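# Stack the 96-well plate from N1 onto N2's plate

## Task

Lift the 96-well plate out of nest N1 and set it on top of the plate already in nest N2. It must be fully seated, with its A1 well (at the cut-off corner) directly above the lower plate's A1 well. The lower plate must stay lying flat in N2, and the stack must hold without the robot supporting it. Finish by opening the gripper and withdrawing the arm.

## Robot and tools

Robot and scene: two arms, left_arm and right_arm, each ending in a two-finger parallel gripper. One arm is enough for this job, and the unused one may be parked out of the way. Viewed from the arms' side of the table, N1 is the right-hand nest. On each plate, A1 is the well at the cut-off corner. A brief tug on the held plate, or a push on a loose item, can happen at any moment.

World frame: the origin is on the table surface midway between the arms. +x points out across the table, +z points up, and left_arm sits on the +y side. The arm names do not tell you which side of an image an arm appears on. Results print each gripper's position in metres, its orientation as a wxyz quaternion, and its linear and angular velocities. Printed positions can be a little wrong, and more so at long reach.

Gripper frame: the fingers point along the gripper's +z axis and close along its y axis. The reported position is the spot between the pads when they are shut. Closed fingertips reach about 33 mm past that spot, and open ones about 9 mm. While closing, the tips also travel roughly 24 mm farther out, so keep that much clearance above any surface.

The row: every command is one list of 18 numbers covering both arms, each in [-1, 1]. The first nine are for left_arm: dx, dy, dz, rx, ry, rz, then gripper position, force_limit, speed. The next nine are the same fields for right_arm. Always send all 18, even if one arm is idle.
- dx..rz are an offset, not a pose. They are expressed in that gripper's own axes and measured from its pose in the latest result that showed it. Before any result in the scene shows it, and in the second or later call within one reply, they are measured from where the robot is when the action begins. A value of 1.0 means 0.6 m or 180 degrees. rx, ry, rz together form one rotation vector.
- All-zero offsets do not mean stay still. They pull the hand back to that reference pose.
- The three gripper numbers are absolute settings. position: +1 is fully open (140 mm), about -0.8 is where the pads touch, and -1 closes until something blocks the fingers. force_limit: about 14 N at -1, 60 N at 0 and 107 N at +1, for parts up to 40 mm wide. speed: about 30, 140 and 250 mm/s at -1, 0 and +1. To leave a gripper as it is, resend its previous three values, because a 0 is a real command.

Tools:
- execute_actions {actions, pictures}: actions holds at most one item. An empty list only returns the state, with pictures. An action is {"rows": [1-15 rows], "steps": 8-15 (default 15)}, and each step lasts 1/30 s. Each row runs for one step, the last row repeats, and every row counts from the same reference, not from the row before it. A wait is {"steps": n} with n up to 300, counted from the previous result, so your reply time uses up part of it. A result is captured 8 steps before the action ends. Those 8 steps run while you write the next reply. Pictures come only with an empty list or with pictures:true. A refused call sends nothing.
- move {target, speed}: target is one 18-number row, interpreted as above. speed is in m/s from 0.002 to 0.5, default 0.25, and turning is capped at twice that number in rad/s. Each hand follows a straight path, all paths finish together, and a move lasts 0.5 to 10 s, stopping short if it needs longer. Finger settings are sent at the start. The paths ignore obstacles and the other arm. The result includes pictures, each hand's distance from its target, and a move: line giving the outcome (done, off_target, moving, held, fault). A limits=paced note means the pose was clipped. A limits=held note means some steps were blocked, and the arm may then lurch quickly.
- wait {seconds: 0-10}: lets the scene run without any new command.
- zoom_image {camera: cam_high | cam_left_wrist | cam_right_wrist, region: [x0,y0,x1,y1]}: region is in pixels from the top-left corner and can be at most 504x504. cam_high is 672x504 pinhole. The wrist cameras are 616x616 fisheye. The calibration (K, distortion, T_world_to_cam) lets you project world points into images, but it can be off by a few degrees or millimetres.
- finished_scene {scene}: closes the current scene for good and reports whether the goal was met. Call it only after the plate is seated, released and the arm is clear. A reply with no tool call ends everything.

Motion limits: at each step the commanded pose is clipped to within 70 mm and 16 degrees of the measured pose. Position wins over orientation if both cannot be met. After an action, the arm continues only to its last clipped pose, so large moves may need several calls. A Hand target line shows the pose the controller is currently heading for. A pose unreachable line means a clearance check altered or blocked the command. HELD marks control steps that were not sent to the arm.

Gripping: close with position -1, then check that object_status reads 2.
- object_status values: 0 moving; 1 blocked while opening; 2 blocked while closing (holding); 3 reached the requested position or the pads met.
- position_measured is in counts: 3 is fully open and 230 means the pads have met.
- To squeeze harder, raise force_limit and switch position between -1 and -0.98.

Other result lines: joint torques, flange force (noisy, includes the held plate's weight), MOTOR HOT warnings and fault lines.

Avoid: the arms are stiff. Commanding even a few millimetres beyond a firm contact, once or step by step, can trigger a fault that freezes the arm for 10 s. A fault happens at a joint's load limit (waist and shoulder 306, elbow 144, wrist joints 40.5 N m) or at 144 N of outside force. A press persists until the hand moves away. Approach contacts slowly and stop at contact. Keep the arms from striking each other. Do not drop the plate, slam it down, tilt or dislodge the lower plate, or push anything off the table. Long holding heats the motors and can brake an arm.

Each tool is called after "Emit:" as name(argument=value, ...), one argument or row to a line, values as JSON.

## Session

Emit:
execute_actions(
  actions=[],
)

Scene clock: 0.00 s of 8400.00 s.
left_arm: end_effector_position=(+0.6947, +0.5151, +0.3215) position_measured=3 object_status=3 end_effector_quat_wxyz=(-0.000, +1.000, -0.017, -0.001) end_effector_velocity=(-0.000, -0.001, +0.001) end_effector_angular_velocity=(-0.000, -0.001, -0.002) | right_arm: end_effector_position=(+0.1490, +0.0374, +0.1684) position_measured=3 object_status=3 end_effector_quat_wxyz=(+0.631, +0.674, -0.290, +0.254) end_effector_velocity=(+0.000, +0.000, -0.001) end_effector_angular_velocity=(+0.000, +0.000, -0.000)
Joint positions: left_arm=[-0.053  0.163  1.606  0.     1.375  1.517] | right_arm=[ 1.569  1.037  1.047 -0.315  2.528  3.657]
Joint velocities: left_arm=[-0.001 -0.001  0.    -0.     0.     0.001] | right_arm=[-0.     0.001 -0.     0.001 -0.001  0.   ]
Joint torques (N m, as the joint torque sensors report them, + toward a larger angle): no reading
Flange force (N, the push that the arm receives, along the gripper's own x y z axes): no reading
Hand target (left_arm): +0.695, +0.515, +0.321; -0.000, +1.000, -0.017, -0.001
Hand target (right_arm): +0.149, +0.037, +0.168; +0.631, +0.674, -0.290, +0.254

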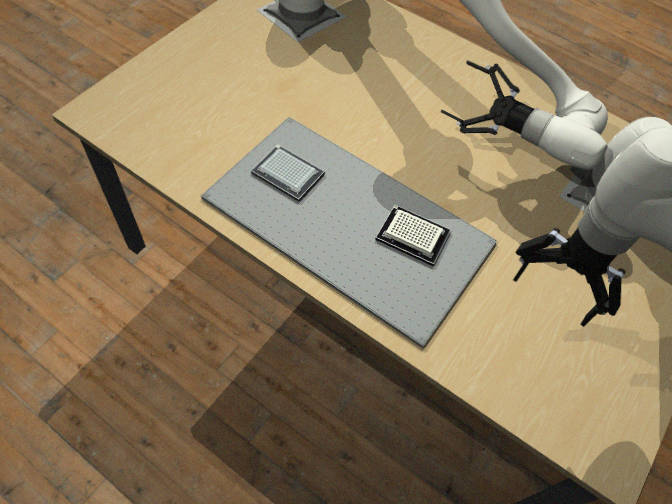

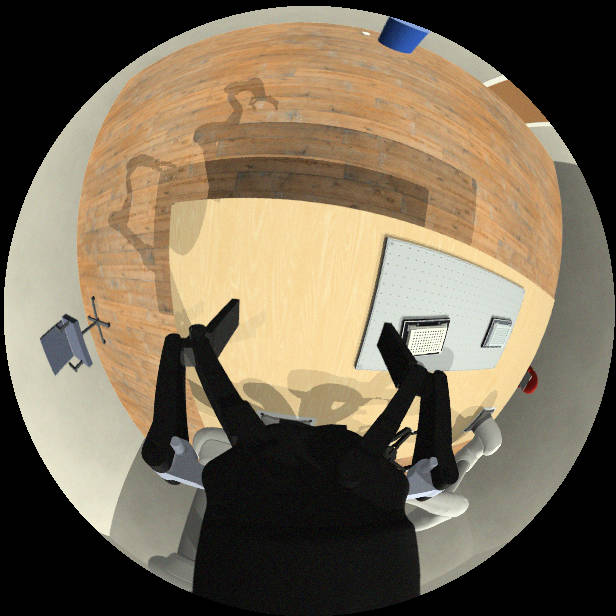

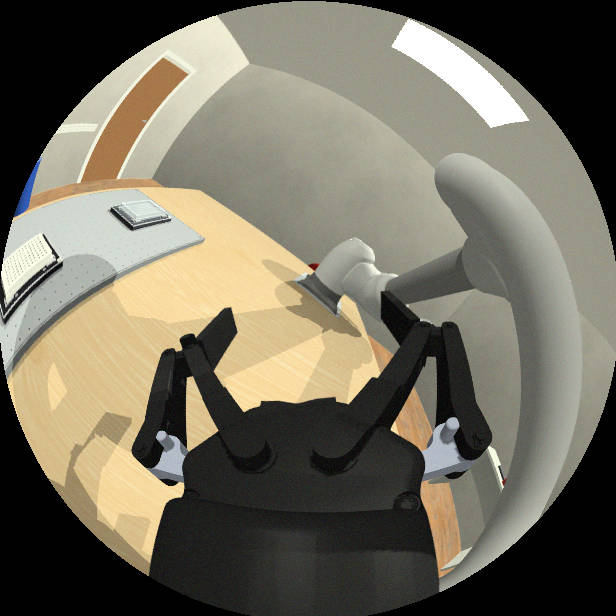

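Emit:
zoom_image(
  camera="cam_high",
  region=[240,130,340,205],
)

Emit:
zoom_image(
  camera="cam_high",
  region=[365,195,465,270],
)

Region (240, 130, 340, 205) of cam_high's 672x504 image, scaled by 5.040, with more detail than that image has; it fills the top 378 rows of this view, and the rest is white.

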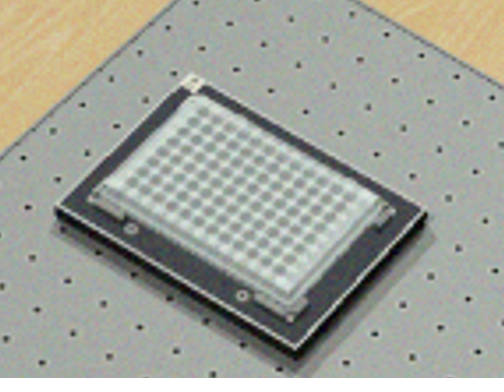

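Region (365, 195, 465, 270) of cam_high's 672x504 image, scaled by 5.040, with more detail than that image has; it fills the top 378 rows of this view, and the rest is white.

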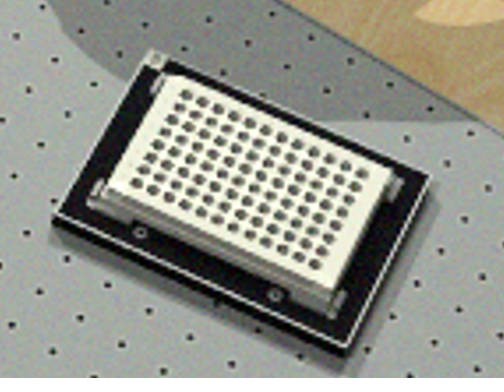

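Emit:
move(
  target=[0,0,0,0,0,-0.511,1,0,0,0.17,0.38,0.73,0,0,0,1,0,0],
  speed=0.4,
)

Scene clock: 3.67 s of 8400.00 s.
left_arm: end_effector_position=(+0.6948, +0.5152, +0.3215) position_measured=3 object_status=3 end_effector_quat_wxyz=(-0.001, +0.707, +0.707, -0.001) end_effector_velocity=(+0.000, -0.000, -0.000) end_effector_angular_velocity=(+0.001, +0.000, -0.000) | right_arm: end_effector_position=(+0.0482, -0.4144, +0.3679) position_measured=3 object_status=3 end_effector_quat_wxyz=(+0.631, +0.674, -0.290, +0.253) end_effector_velocity=(+0.000, -0.000, +0.000) end_effector_angular_velocity=(-0.003, -0.001, +0.001)
Joint positions: left_arm=[-0.053  0.163  1.606  0.     1.375 -0.089] | right_arm=[ 1.582  0.219  2.062 -0.232  2.341  3.754]
Joint velocities: left_arm=[-0.001  0.001 -0.     0.001 -0.    -0.001] | right_arm=[-0.     0.     0.001 -0.002  0.002  0.   ]
Joint torques (N m, as the joint torque sensors report them, + toward a larger angle): left_arm=[  2.97 -60.33 -40.27   3.92   0.23   0.04] | right_arm=[ -1.12 -54.55 -27.02   3.7    2.06   0.09]
Flange force (N, the push that the arm receives, along the gripper's own x y z axes): left_arm=[-4.7 5.0 0.4] | right_arm=[-1.3 -2.5 -7.6]
Hand target (left_arm): +0.695, +0.515, +0.321; -0.001, +0.707, +0.707, -0.001
Hand target (right_arm): +0.048, -0.414, +0.368; +0.631, +0.674, -0.290, +0.254
Off the commanded pose (left_arm): 0.000 m, 0 deg.
Off the commanded pose (right_arm): 0.001 m, 0 deg.
Kept back: nothing.
move: done
camera_calibration (this result's frames):
cam_left_wrist: T_world_to_cam=[[0.985424, 0.167269, -0.0309826, -0.758329], [0.166091, -0.906659, 0.387794, 0.245996], [0.0367751, -0.387287, -0.921225, 0.660822], [0, 0, 0, 1]] pos_world=[0.682116, 0.605807, 0.489875]
cam_right_wrist: T_world_to_cam=[[-0.791227, -0.0304986, 0.610761, -0.202172], [-0.561841, 0.430587, -0.70635, 0.468416], [-0.241443, -0.902034, -0.357827, -0.0443168], [0, 0, 0, 1]] pos_world=[0.0925113, -0.247835, 0.438487]

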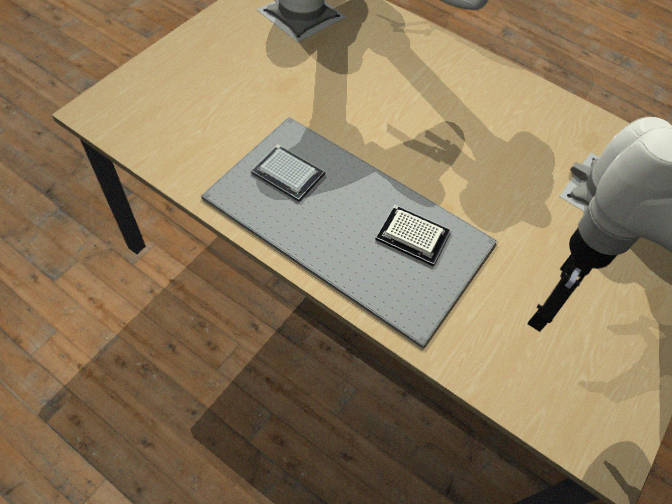

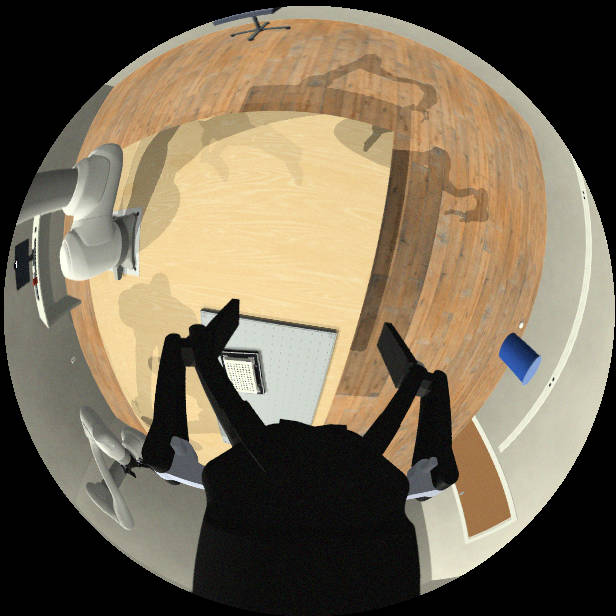

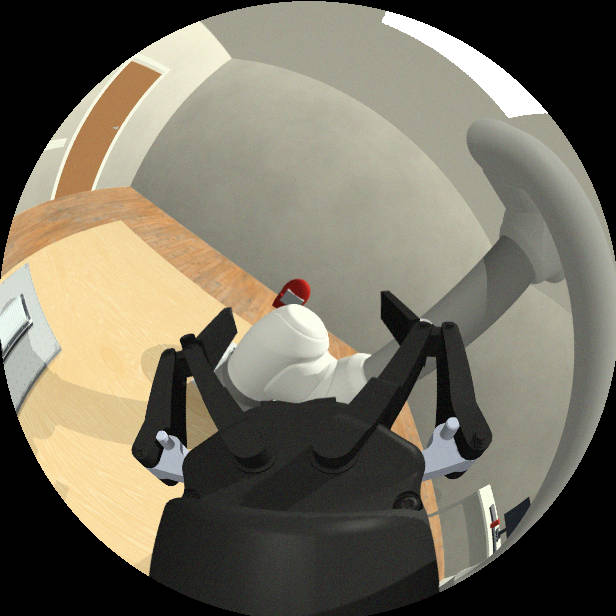

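Emit:
move(
  target=[-0.638,-0.233,0.37,0,0,0,1,0,0,-0.2,0.2,0,0,0,0,1,0,0],
  speed=0.4,
)

Emit:
zoom_image(
  camera="cam_left_wrist",
  region=[190,230,430,440],
)

Emit:
move(
  target=[-0.64,0.072,0,0,0,0,1,0,0,0,0,0,0,0,0,1,0,0],
  speed=0.4,
)

Emit:
zoom_image(
  camera="cam_left_wrist",
  region=[190,230,430,440],
)

Scene clock: 5.70 s of 8400.00 s.
left_arm: end_effector_position=(+0.5549, +0.1329, +0.0999) position_measured=3 object_status=3 end_effector_quat_wxyz=(-0.001, +0.707, +0.707, -0.000) end_effector_velocity=(+0.000, +0.000, -0.001) end_effector_angular_velocity=(+0.002, +0.001, +0.000) | right_arm: end_effector_position=(-0.1216, -0.4102, +0.3674) position_measured=3 object_status=3 end_effector_quat_wxyz=(+0.631, +0.674, -0.290, +0.254) end_effector_velocity=(-0.000, -0.000, +0.001) end_effector_angular_velocity=(-0.000, +0.000, +0.002)
Joint positions: left_arm=[-0.69   0.304  1.858 -0.001  0.981 -0.725] | right_arm=[1.885 0.231 2.048 0.192 2.348 4.076]
Joint velocities: left_arm=[ 0.     0.002  0.     0.001 -0.    -0.001] | right_arm=[ 0.002 -0.001 -0.     0.     0.002  0.   ]
Joint torques (N m, as the joint torque sensors report them, + toward a larger angle): left_arm=[  2.62 -67.25 -34.24   3.27   0.37   0.27] | right_arm=[ -1.1  -53.29 -26.6    3.9    2.11   0.35]
Flange force (N, the push that the arm receives, along the gripper's own x y z axes): left_arm=[-5.3 -0.6 2.2] | right_arm=[0.9 3.1 -5.5]
Hand target (left_arm): +0.555, +0.133, +0.100; -0.001, +0.707, +0.707, -0.000
Hand target (right_arm): -0.122, -0.410, +0.367; +0.631, +0.674, -0.290, +0.254
Off the commanded pose (left_arm): 0.001 m, 0 deg.
Off the commanded pose (right_arm): 0.000 m, 0 deg.
Kept back: nothing.
move: done
camera_calibration (this result's frames):
cam_left_wrist: T_world_to_cam=[[0.985485, 0.16704, -0.0302963, -0.56349], [0.165624, -0.906834, 0.387584, 0.00879576], [0.0372681, -0.386976, -0.921337, 0.313458], [0, 0, 0, 1]] pos_world=[0.542172, 0.223402, 0.268319]
cam_right_wrist: T_world_to_cam=[[-0.791216, -0.0305998, 0.61077, -0.336157], [-0.561911, 0.430489, -0.706354, 0.370774], [-0.241316, -0.902077, -0.357804, -0.0818009], [0, 0, 0, 1]] pos_world=[-0.0773705, -0.243691, 0.437944]

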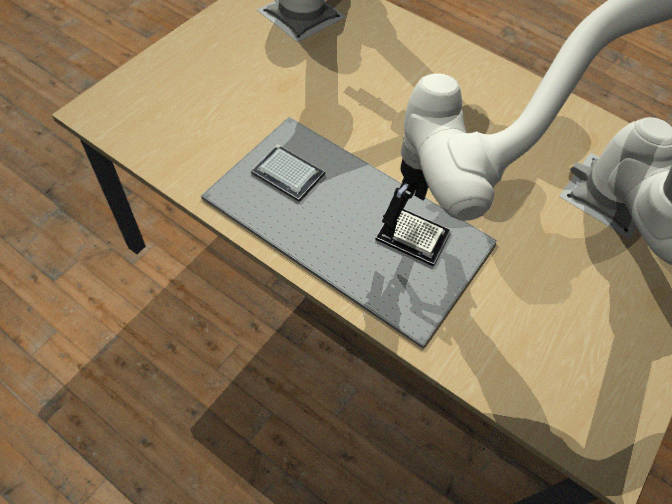

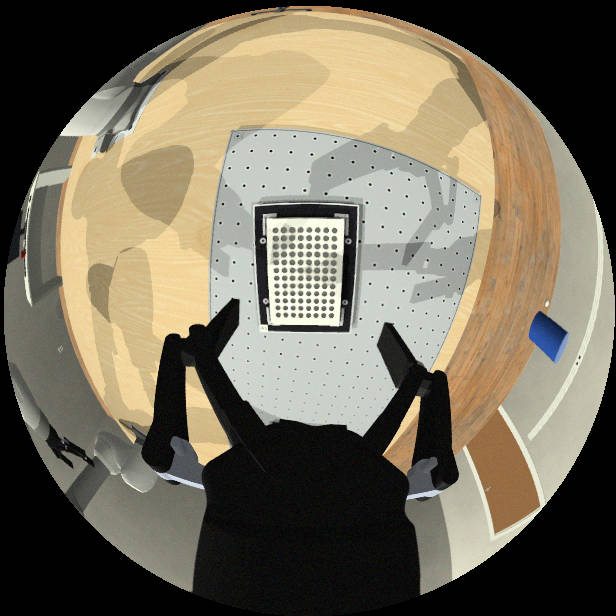

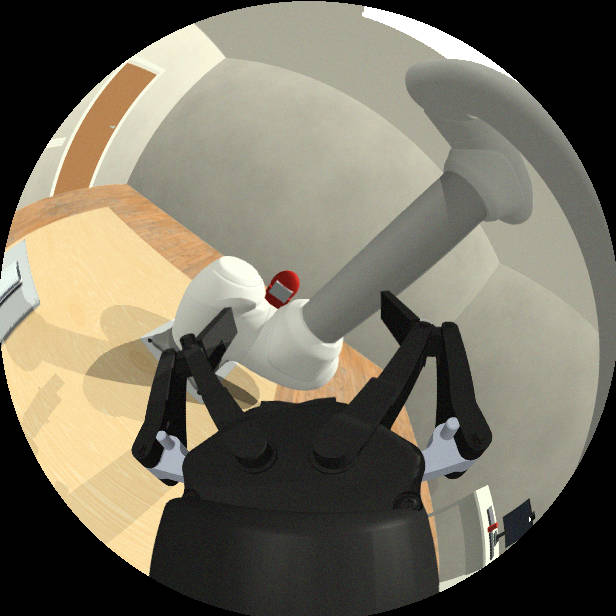

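Region (190, 230, 430, 440) of cam_left_wrist's 616x616 image, scaled by 2.100, with more detail than that image has; it fills the top 441 rows of this view, and the rest is white.

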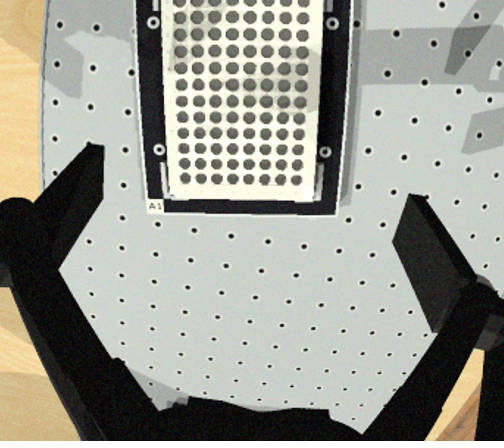

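Scene clock: 7.13 s of 8400.00 s.
left_arm: end_effector_position=(+0.5982, -0.2512, +0.1003) position_measured=3 object_status=3 end_effector_quat_wxyz=(-0.001, +0.707, +0.707, -0.000) end_effector_velocity=(-0.001, -0.001, -0.001) end_effector_angular_velocity=(+0.001, +0.001, -0.003) | right_arm: end_effector_position=(-0.1216, -0.4102, +0.3674) position_measured=3 object_status=3 end_effector_quat_wxyz=(+0.631, +0.674, -0.290, +0.254) end_effector_velocity=(-0.001, -0.000, -0.000) end_effector_angular_velocity=(+0.000, +0.001, -0.000)
Joint positions: left_arm=[-0.961  0.765  1.11  -0.001  1.269 -0.996] | right_arm=[1.885 0.231 2.048 0.192 2.348 4.076]
Joint velocities: left_arm=[-0.001  0.001 -0.     0.     0.     0.002] | right_arm=[ 0.001  0.     0.     0.002 -0.001  0.   ]
Joint torques (N m, as the joint torque sensors report them, + toward a larger angle): left_arm=[   3.21 -115.63  -38.32    3.69    0.06   -0.18] | right_arm=[ -2.19 -52.59 -28.28   3.82   1.93   0.04]
Flange force (N, the push that the arm receives, along the gripper's own x y z axes): left_arm=[-11.4 3.9 1.3] | right_arm=[-0.3 4.2 -1.7]
Hand target (left_arm): +0.598, -0.251, +0.100; -0.001, +0.707, +0.707, -0.000
Hand target (right_arm): -0.122, -0.410, +0.367; +0.631, +0.674, -0.290, +0.254
Off the commanded pose (left_arm): 0.001 m, 0 deg.
Off the commanded pose (right_arm): 0.000 m, 0 deg.
Kept back: nothing.
move: done
camera_calibration (this result's frames):
cam_left_wrist: T_world_to_cam=[[0.985485, 0.16712, -0.0298441, -0.541993], [0.165524, -0.906865, 0.387554, -0.346728], [0.0377033, -0.386868, -0.921364, 0.163411], [0, 0, 0, 1]] pos_world=[0.585356, -0.160639, 0.268761]
cam_right_wrist: T_world_to_cam=[[-0.791214, -0.0306004, 0.610773, -0.336159], [-0.561913, 0.43049, -0.706351, 0.370772], [-0.241317, -0.902076, -0.357805, -0.0818008], [0, 0, 0, 1]] pos_world=[-0.0773723, -0.243691, 0.437944]

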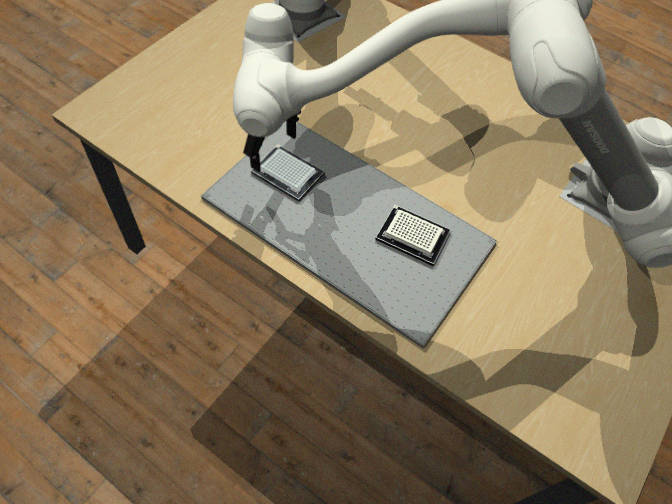

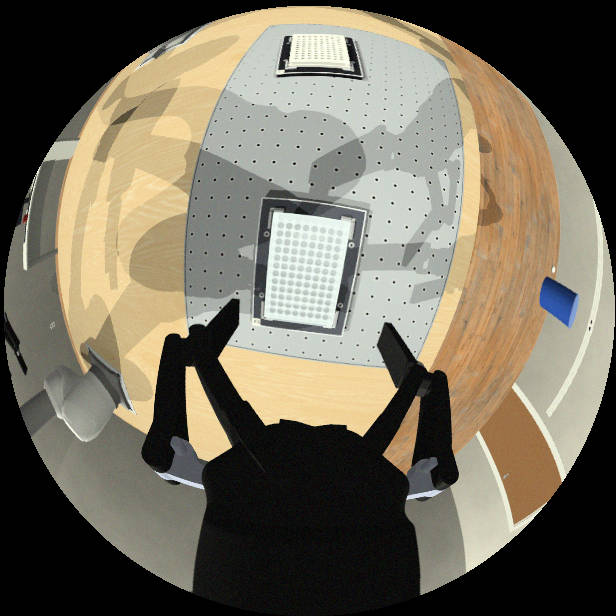

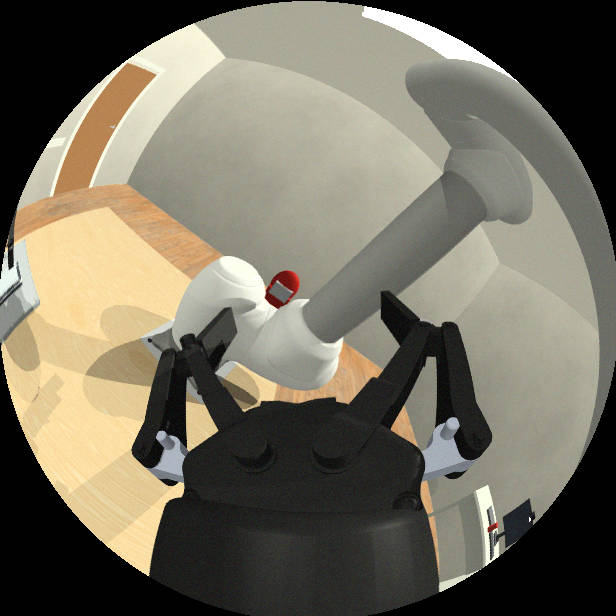

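Region (190, 230, 430, 440) of cam_left_wrist's 616x616 image, scaled by 2.100, with more detail than that image has; it fills the top 441 rows of this view, and the rest is white.

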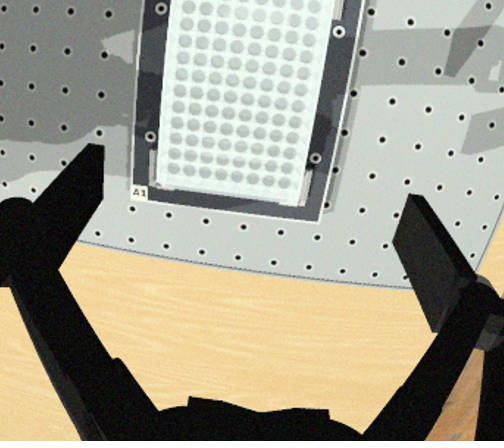

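Emit:
move(
  target=[0.068,-0.023,0.06,0,0,0,0.8,0,0,0,0,0,0,0,0,1,0,0],
)

Emit:
zoom_image(
  camera="cam_left_wrist",
  region=[200,210,420,430],
)

Emit:
zoom_image(
  camera="cam_high",
  region=[230,110,350,210],
)

Scene clock: 8.50 s of 8400.00 s.
left_arm: end_effector_position=(+0.5844, -0.2104, +0.0643) position_measured=28 object_status=3 end_effector_quat_wxyz=(-0.001, +0.707, +0.707, -0.000) end_effector_velocity=(-0.001, +0.000, -0.000) end_effector_angular_velocity=(+0.001, +0.001, -0.002) | right_arm: end_effector_position=(-0.1216, -0.4102, +0.3674) position_measured=3 object_status=3 end_effector_quat_wxyz=(+0.631, +0.674, -0.290, +0.254) end_effector_velocity=(+0.000, -0.000, +0.000) end_effector_angular_velocity=(-0.001, -0.001, +0.000)
Joint positions: left_arm=[-0.949  0.719  1.26  -0.001  1.164 -0.985] | right_arm=[1.885 0.231 2.048 0.192 2.348 4.076]
Joint velocities: left_arm=[-0.001 -0.001  0.003 -0.    -0.     0.001] | right_arm=[-0.    -0.     0.    -0.001  0.001  0.   ]
Joint torques (N m, as the joint torque sensors report them, + toward a larger angle): left_arm=[   1.58 -111.23  -37.      3.58    0.09   -0.04] | right_arm=[ -0.03 -54.2  -28.68   3.95   1.77   0.02]
Flange force (N, the push that the arm receives, along the gripper's own x y z axes): left_arm=[-9.7 4.5 2.4] | right_arm=[1.0 0.2 -3.6]
Hand target (left_arm): +0.584, -0.210, +0.064; -0.001, +0.707, +0.707, -0.000
Hand target (right_arm): -0.122, -0.410, +0.367; +0.631, +0.674, -0.290, +0.254
Off the commanded pose (left_arm): 0.000 m, 0 deg.
Off the commanded pose (right_arm): 0.000 m, 0 deg.
Kept back: nothing.
move: done
camera_calibration (this result's frames):
cam_left_wrist: T_world_to_cam=[[0.985505, 0.167012, -0.0297861, -0.536317], [0.165402, -0.906884, 0.387561, -0.293432], [0.0377148, -0.38687, -0.921363, 0.146525], [0, 0, 0, 1]] pos_world=[0.571551, -0.119851, 0.232751]
cam_right_wrist: T_world_to_cam=[[-0.791214, -0.0306003, 0.610773, -0.336159], [-0.561913, 0.43049, -0.706351, 0.370772], [-0.241317, -0.902076, -0.357805, -0.0818009], [0, 0, 0, 1]] pos_world=[-0.0773723, -0.243691, 0.437944]

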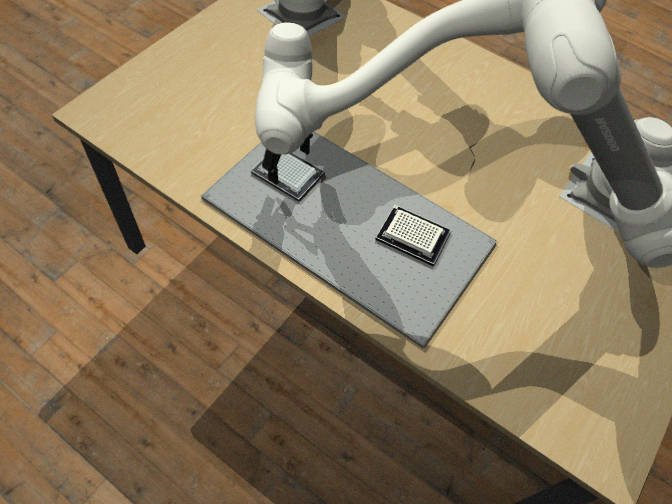

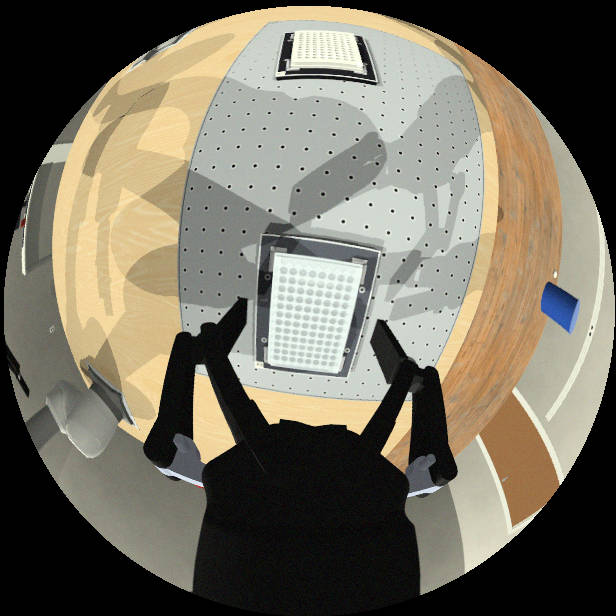

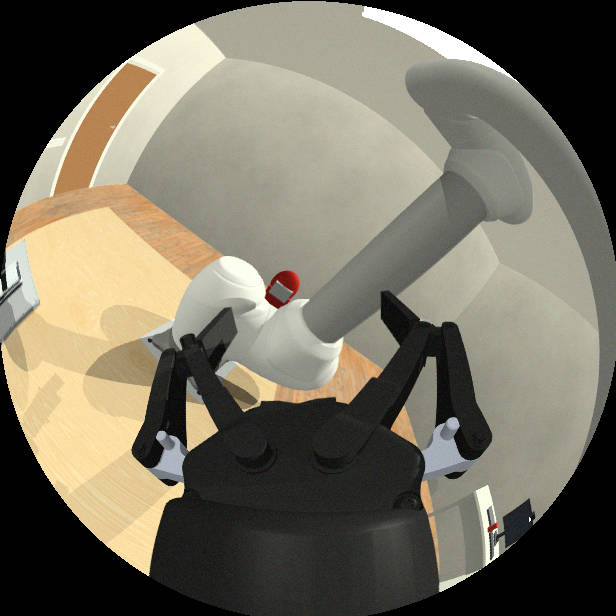

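Region (200, 210, 420, 430) of cam_left_wrist's 616x616 image, scaled by 2.291, with more detail than that image has.

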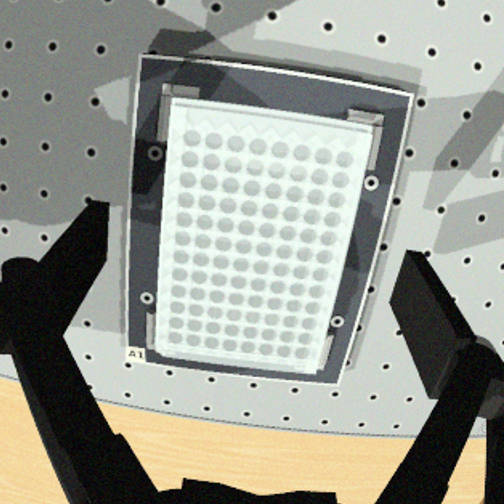

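Region (230, 110, 350, 210) of cam_high's 672x504 image, scaled by 4.200, with more detail than that image has.

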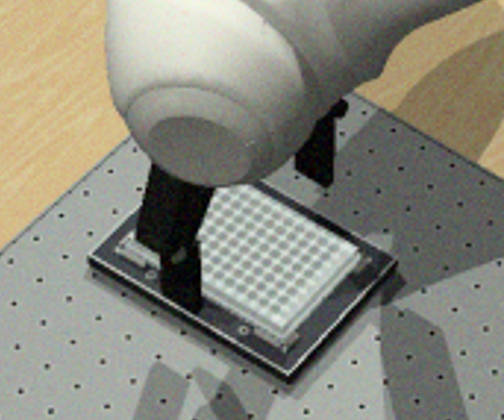

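Emit:
move(
  target=[0.002,-0.002,0.02,0,0,0.005,0.45,-0.5,0,0,0,0,0,0,0,1,0,0],
  speed=0.03,
)

Emit:
zoom_image(
  camera="cam_left_wrist",
  region=[200,210,420,430],
)

Emit:
zoom_image(
  camera="cam_high",
  region=[230,110,350,210],
)

Scene clock: 9.77 s of 8400.00 s.
left_arm: end_effector_position=(+0.5833, -0.2091, +0.0523) position_measured=72 object_status=3 end_effector_quat_wxyz=(-0.001, +0.713, +0.702, -0.000) end_effector_velocity=(+0.000, -0.001, +0.000) end_effector_angular_velocity=(-0.001, -0.000, +0.001) | right_arm: end_effector_position=(-0.1216, -0.4102, +0.3674) position_measured=3 object_status=3 end_effector_quat_wxyz=(+0.631, +0.674, -0.290, +0.254) end_effector_velocity=(+0.001, -0.000, +0.000) end_effector_angular_velocity=(-0.001, +0.000, +0.000)
Joint positions: left_arm=[-0.95   0.725  1.274 -0.001  1.145 -0.969] | right_arm=[1.885 0.231 2.048 0.192 2.348 4.076]
Joint velocities: left_arm=[-0.     0.    -0.001 -0.    -0.    -0.001] | right_arm=[-0.001 -0.     0.    -0.002  0.001 -0.002]
Joint torques (N m, as the joint torque sensors report them, + toward a larger angle): left_arm=[   0.08 -110.25  -35.88    3.47    0.21    0.04] | right_arm=[ -0.76 -54.55 -29.34   3.92   2.31  -0.56]
Flange force (N, the push that the arm receives, along the gripper's own x y z axes): left_arm=[-8.7 6.7 1.5] | right_arm=[-1.7 0.6 -2.2]
Hand target (left_arm): +0.583, -0.209, +0.052; -0.001, +0.713, +0.702, -0.000
Hand target (right_arm): -0.122, -0.410, +0.367; +0.631, +0.674, -0.290, +0.254
Off the commanded pose (left_arm): 0.000 m, 0 deg.
Off the commanded pose (right_arm): 0.000 m, 0 deg.
Kept back: nothing.
move: done
camera_calibration (this result's frames):
cam_left_wrist: T_world_to_cam=[[0.987987, 0.151632, -0.0298089, -0.540459], [0.151256, -0.909352, 0.387556, -0.279709], [0.0316591, -0.38741, -0.921364, 0.139404], [0, 0, 0, 1]] pos_world=[0.571861, -0.118397, 0.220734]
cam_right_wrist: T_world_to_cam=[[-0.791214, -0.0306003, 0.610773, -0.336159], [-0.561913, 0.43049, -0.706351, 0.370772], [-0.241317, -0.902076, -0.357805, -0.0818009], [0, 0, 0, 1]] pos_world=[-0.0773723, -0.243691, 0.437944]

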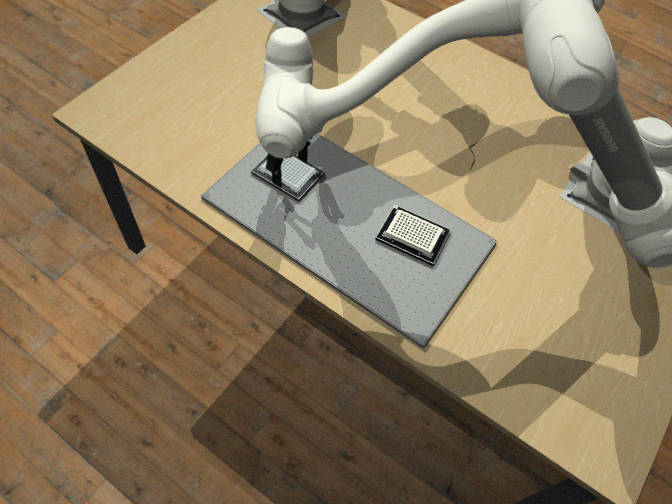

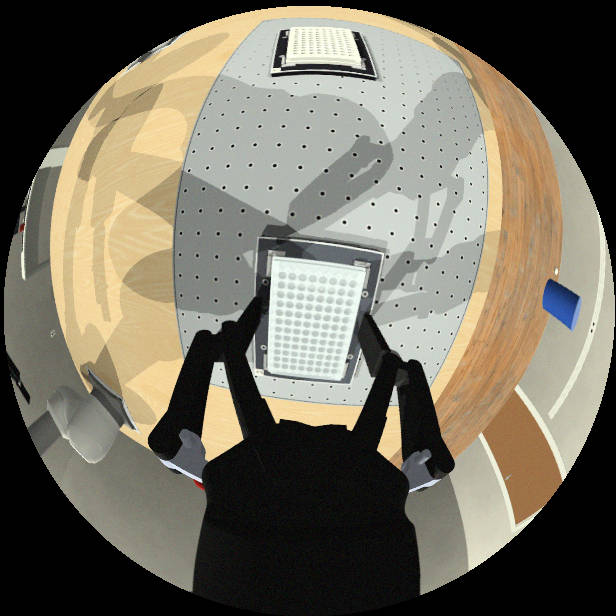

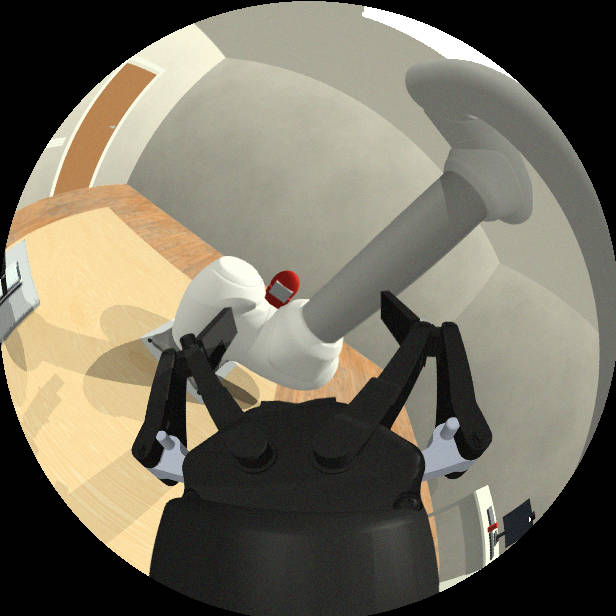

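Region (200, 210, 420, 430) of cam_left_wrist's 616x616 image, scaled by 2.291, with more detail than that image has.

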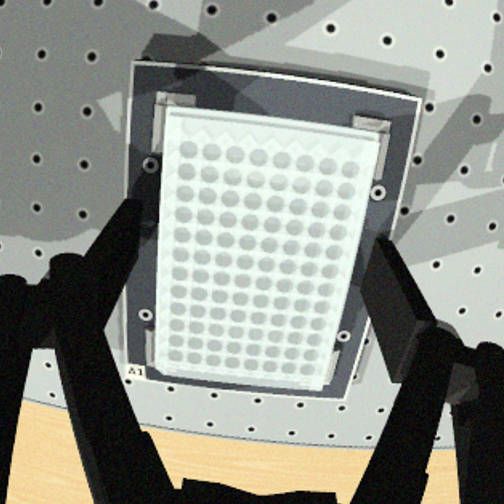

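Region (230, 110, 350, 210) of cam_high's 672x504 image, scaled by 4.200, with more detail than that image has.

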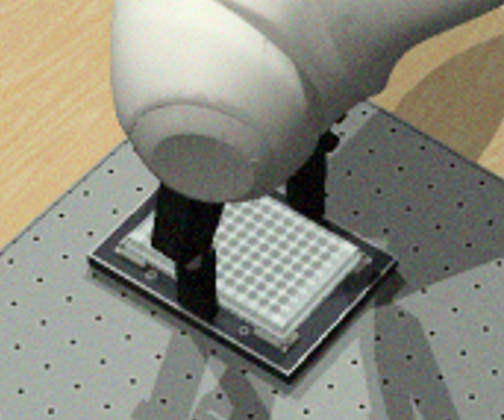

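Emit:
move(
  target=[0,0.002,0.012,0,0,-0.012,0.45,-0.5,0,0,0,0,0,0,0,1,0,0],
  speed=0.02,
)

Emit:
zoom_image(
  camera="cam_left_wrist",
  region=[200,210,420,430],
)

Emit:
zoom_image(
  camera="cam_high",
  region=[250,140,330,205],
)

Scene clock: 21.07 s of 8400.00 s.
left_arm: end_effector_position=(+0.5846, -0.2099, +0.0484) position_measured=72 object_status=3 end_effector_quat_wxyz=(+0.001, +0.701, +0.713, -0.000) end_effector_velocity=(-0.001, -0.000, -0.000) end_effector_angular_velocity=(+0.000, +0.000, -0.000) | right_arm: end_effector_position=(-0.1216, -0.4102, +0.3674) position_measured=3 object_status=3 end_effector_quat_wxyz=(+0.631, +0.674, -0.290, +0.254) end_effector_velocity=(+0.000, +0.000, -0.000) end_effector_angular_velocity=(+0.002, +0.000, -0.002)
Joint positions: left_arm=[-0.949  0.728  1.275 -0.001  1.137 -1.002] | right_arm=[1.885 0.231 2.048 0.192 2.348 4.076]
Joint velocities: left_arm=[-0.001 -0.     0.    -0.    -0.    -0.001] | right_arm=[-0.001 -0.001  0.     0.001 -0.001  0.001]
Joint torques (N m, as the joint torque sensors report them, + toward a larger angle): left_arm=[ 10.53 -93.07 -28.86   5.12  -0.58  -0.23] | right_arm=[ -2.17 -52.4  -27.82   3.85   1.8    0.04]
Flange force (N, the push that the arm receives, along the gripper's own x y z axes): left_arm=[-10.1 -6.8 -16.5] | right_arm=[0.6 4.8 -2.1]
Hand target (left_arm): +0.585, -0.210, +0.048; +0.000, +0.701, +0.713, -0.000
Hand target (right_arm): -0.122, -0.410, +0.367; +0.631, +0.674, -0.290, +0.254
Off the commanded pose (left_arm): 0.003 m, 0 deg.
Off the commanded pose (right_arm): 0.000 m, 0 deg.
FORCE FAULT: contact force on the left arm reached its limit, and that arm stopped for 10 seconds. The contact can be on any part of that arm, not only on its tool. That arm's remaining commands of this call were not run. That arm holds still and accepts commands again. Move the arm away from the contact; if what it grips holds it there, let go first. Pushing or pulling that hard again can fault the arm again.
Kept back: nothing.
move: fault (left_arm)
camera_calibration (this result's frames):
cam_left_wrist: T_world_to_cam=[[0.982422, 0.184444, -0.028776, -0.531663], [0.180933, -0.902883, 0.389956, -0.295265], [0.0459437, -0.388307, -0.920384, 0.126883], [0, 0, 0, 1]] pos_world=[0.569911, -0.119258, 0.216622]
cam_right_wrist: T_world_to_cam=[[-0.791214, -0.0306004, 0.610773, -0.336159], [-0.561913, 0.43049, -0.706351, 0.370772], [-0.241317, -0.902076, -0.357805, -0.0818008], [0, 0, 0, 1]] pos_world=[-0.0773723, -0.243691, 0.437944]

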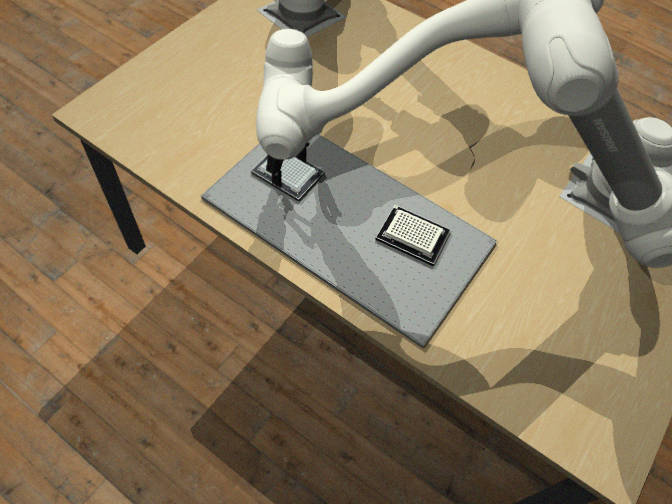

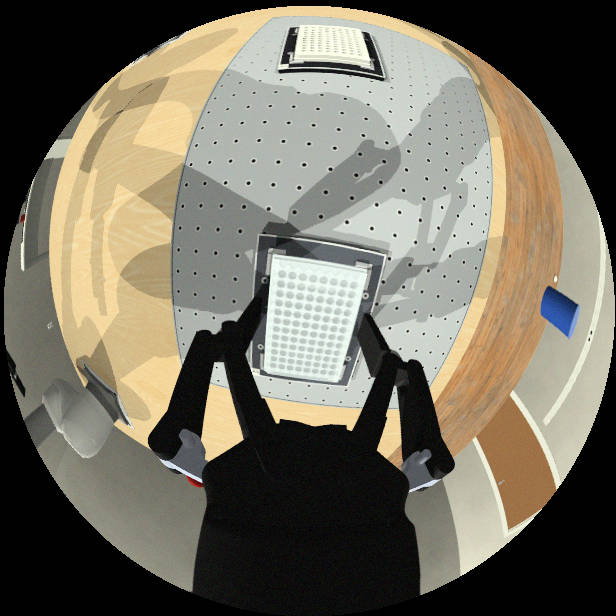

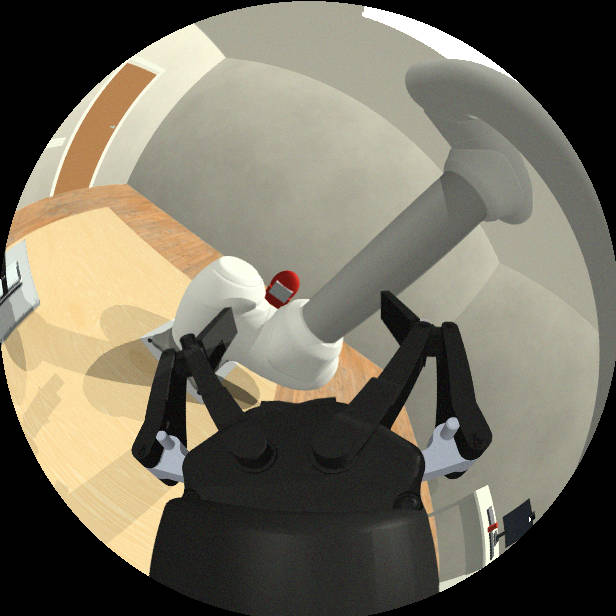

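Region (200, 210, 420, 430) of cam_left_wrist's 616x616 image, scaled by 2.291, with more detail than that image has.

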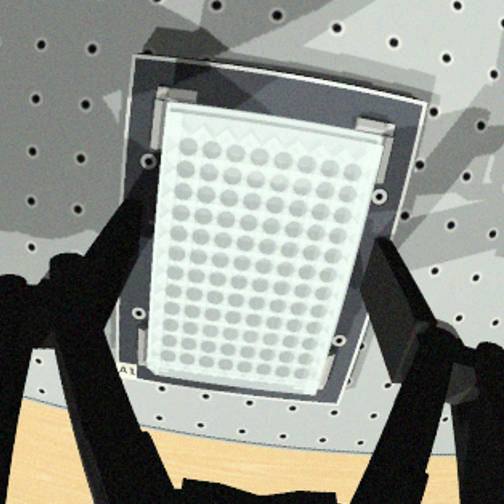

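Region (250, 140, 330, 205) of cam_high's 672x504 image, scaled by 6.300, with more detail than that image has; it fills the top 410 rows of this view, and the rest is white.

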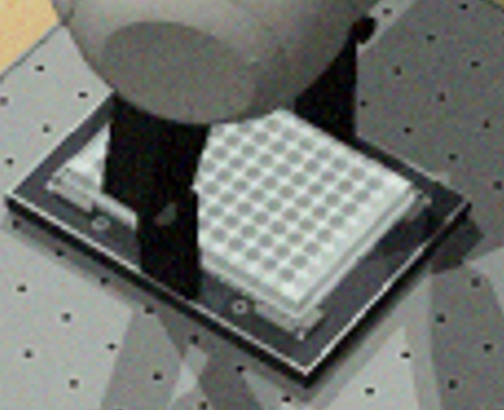

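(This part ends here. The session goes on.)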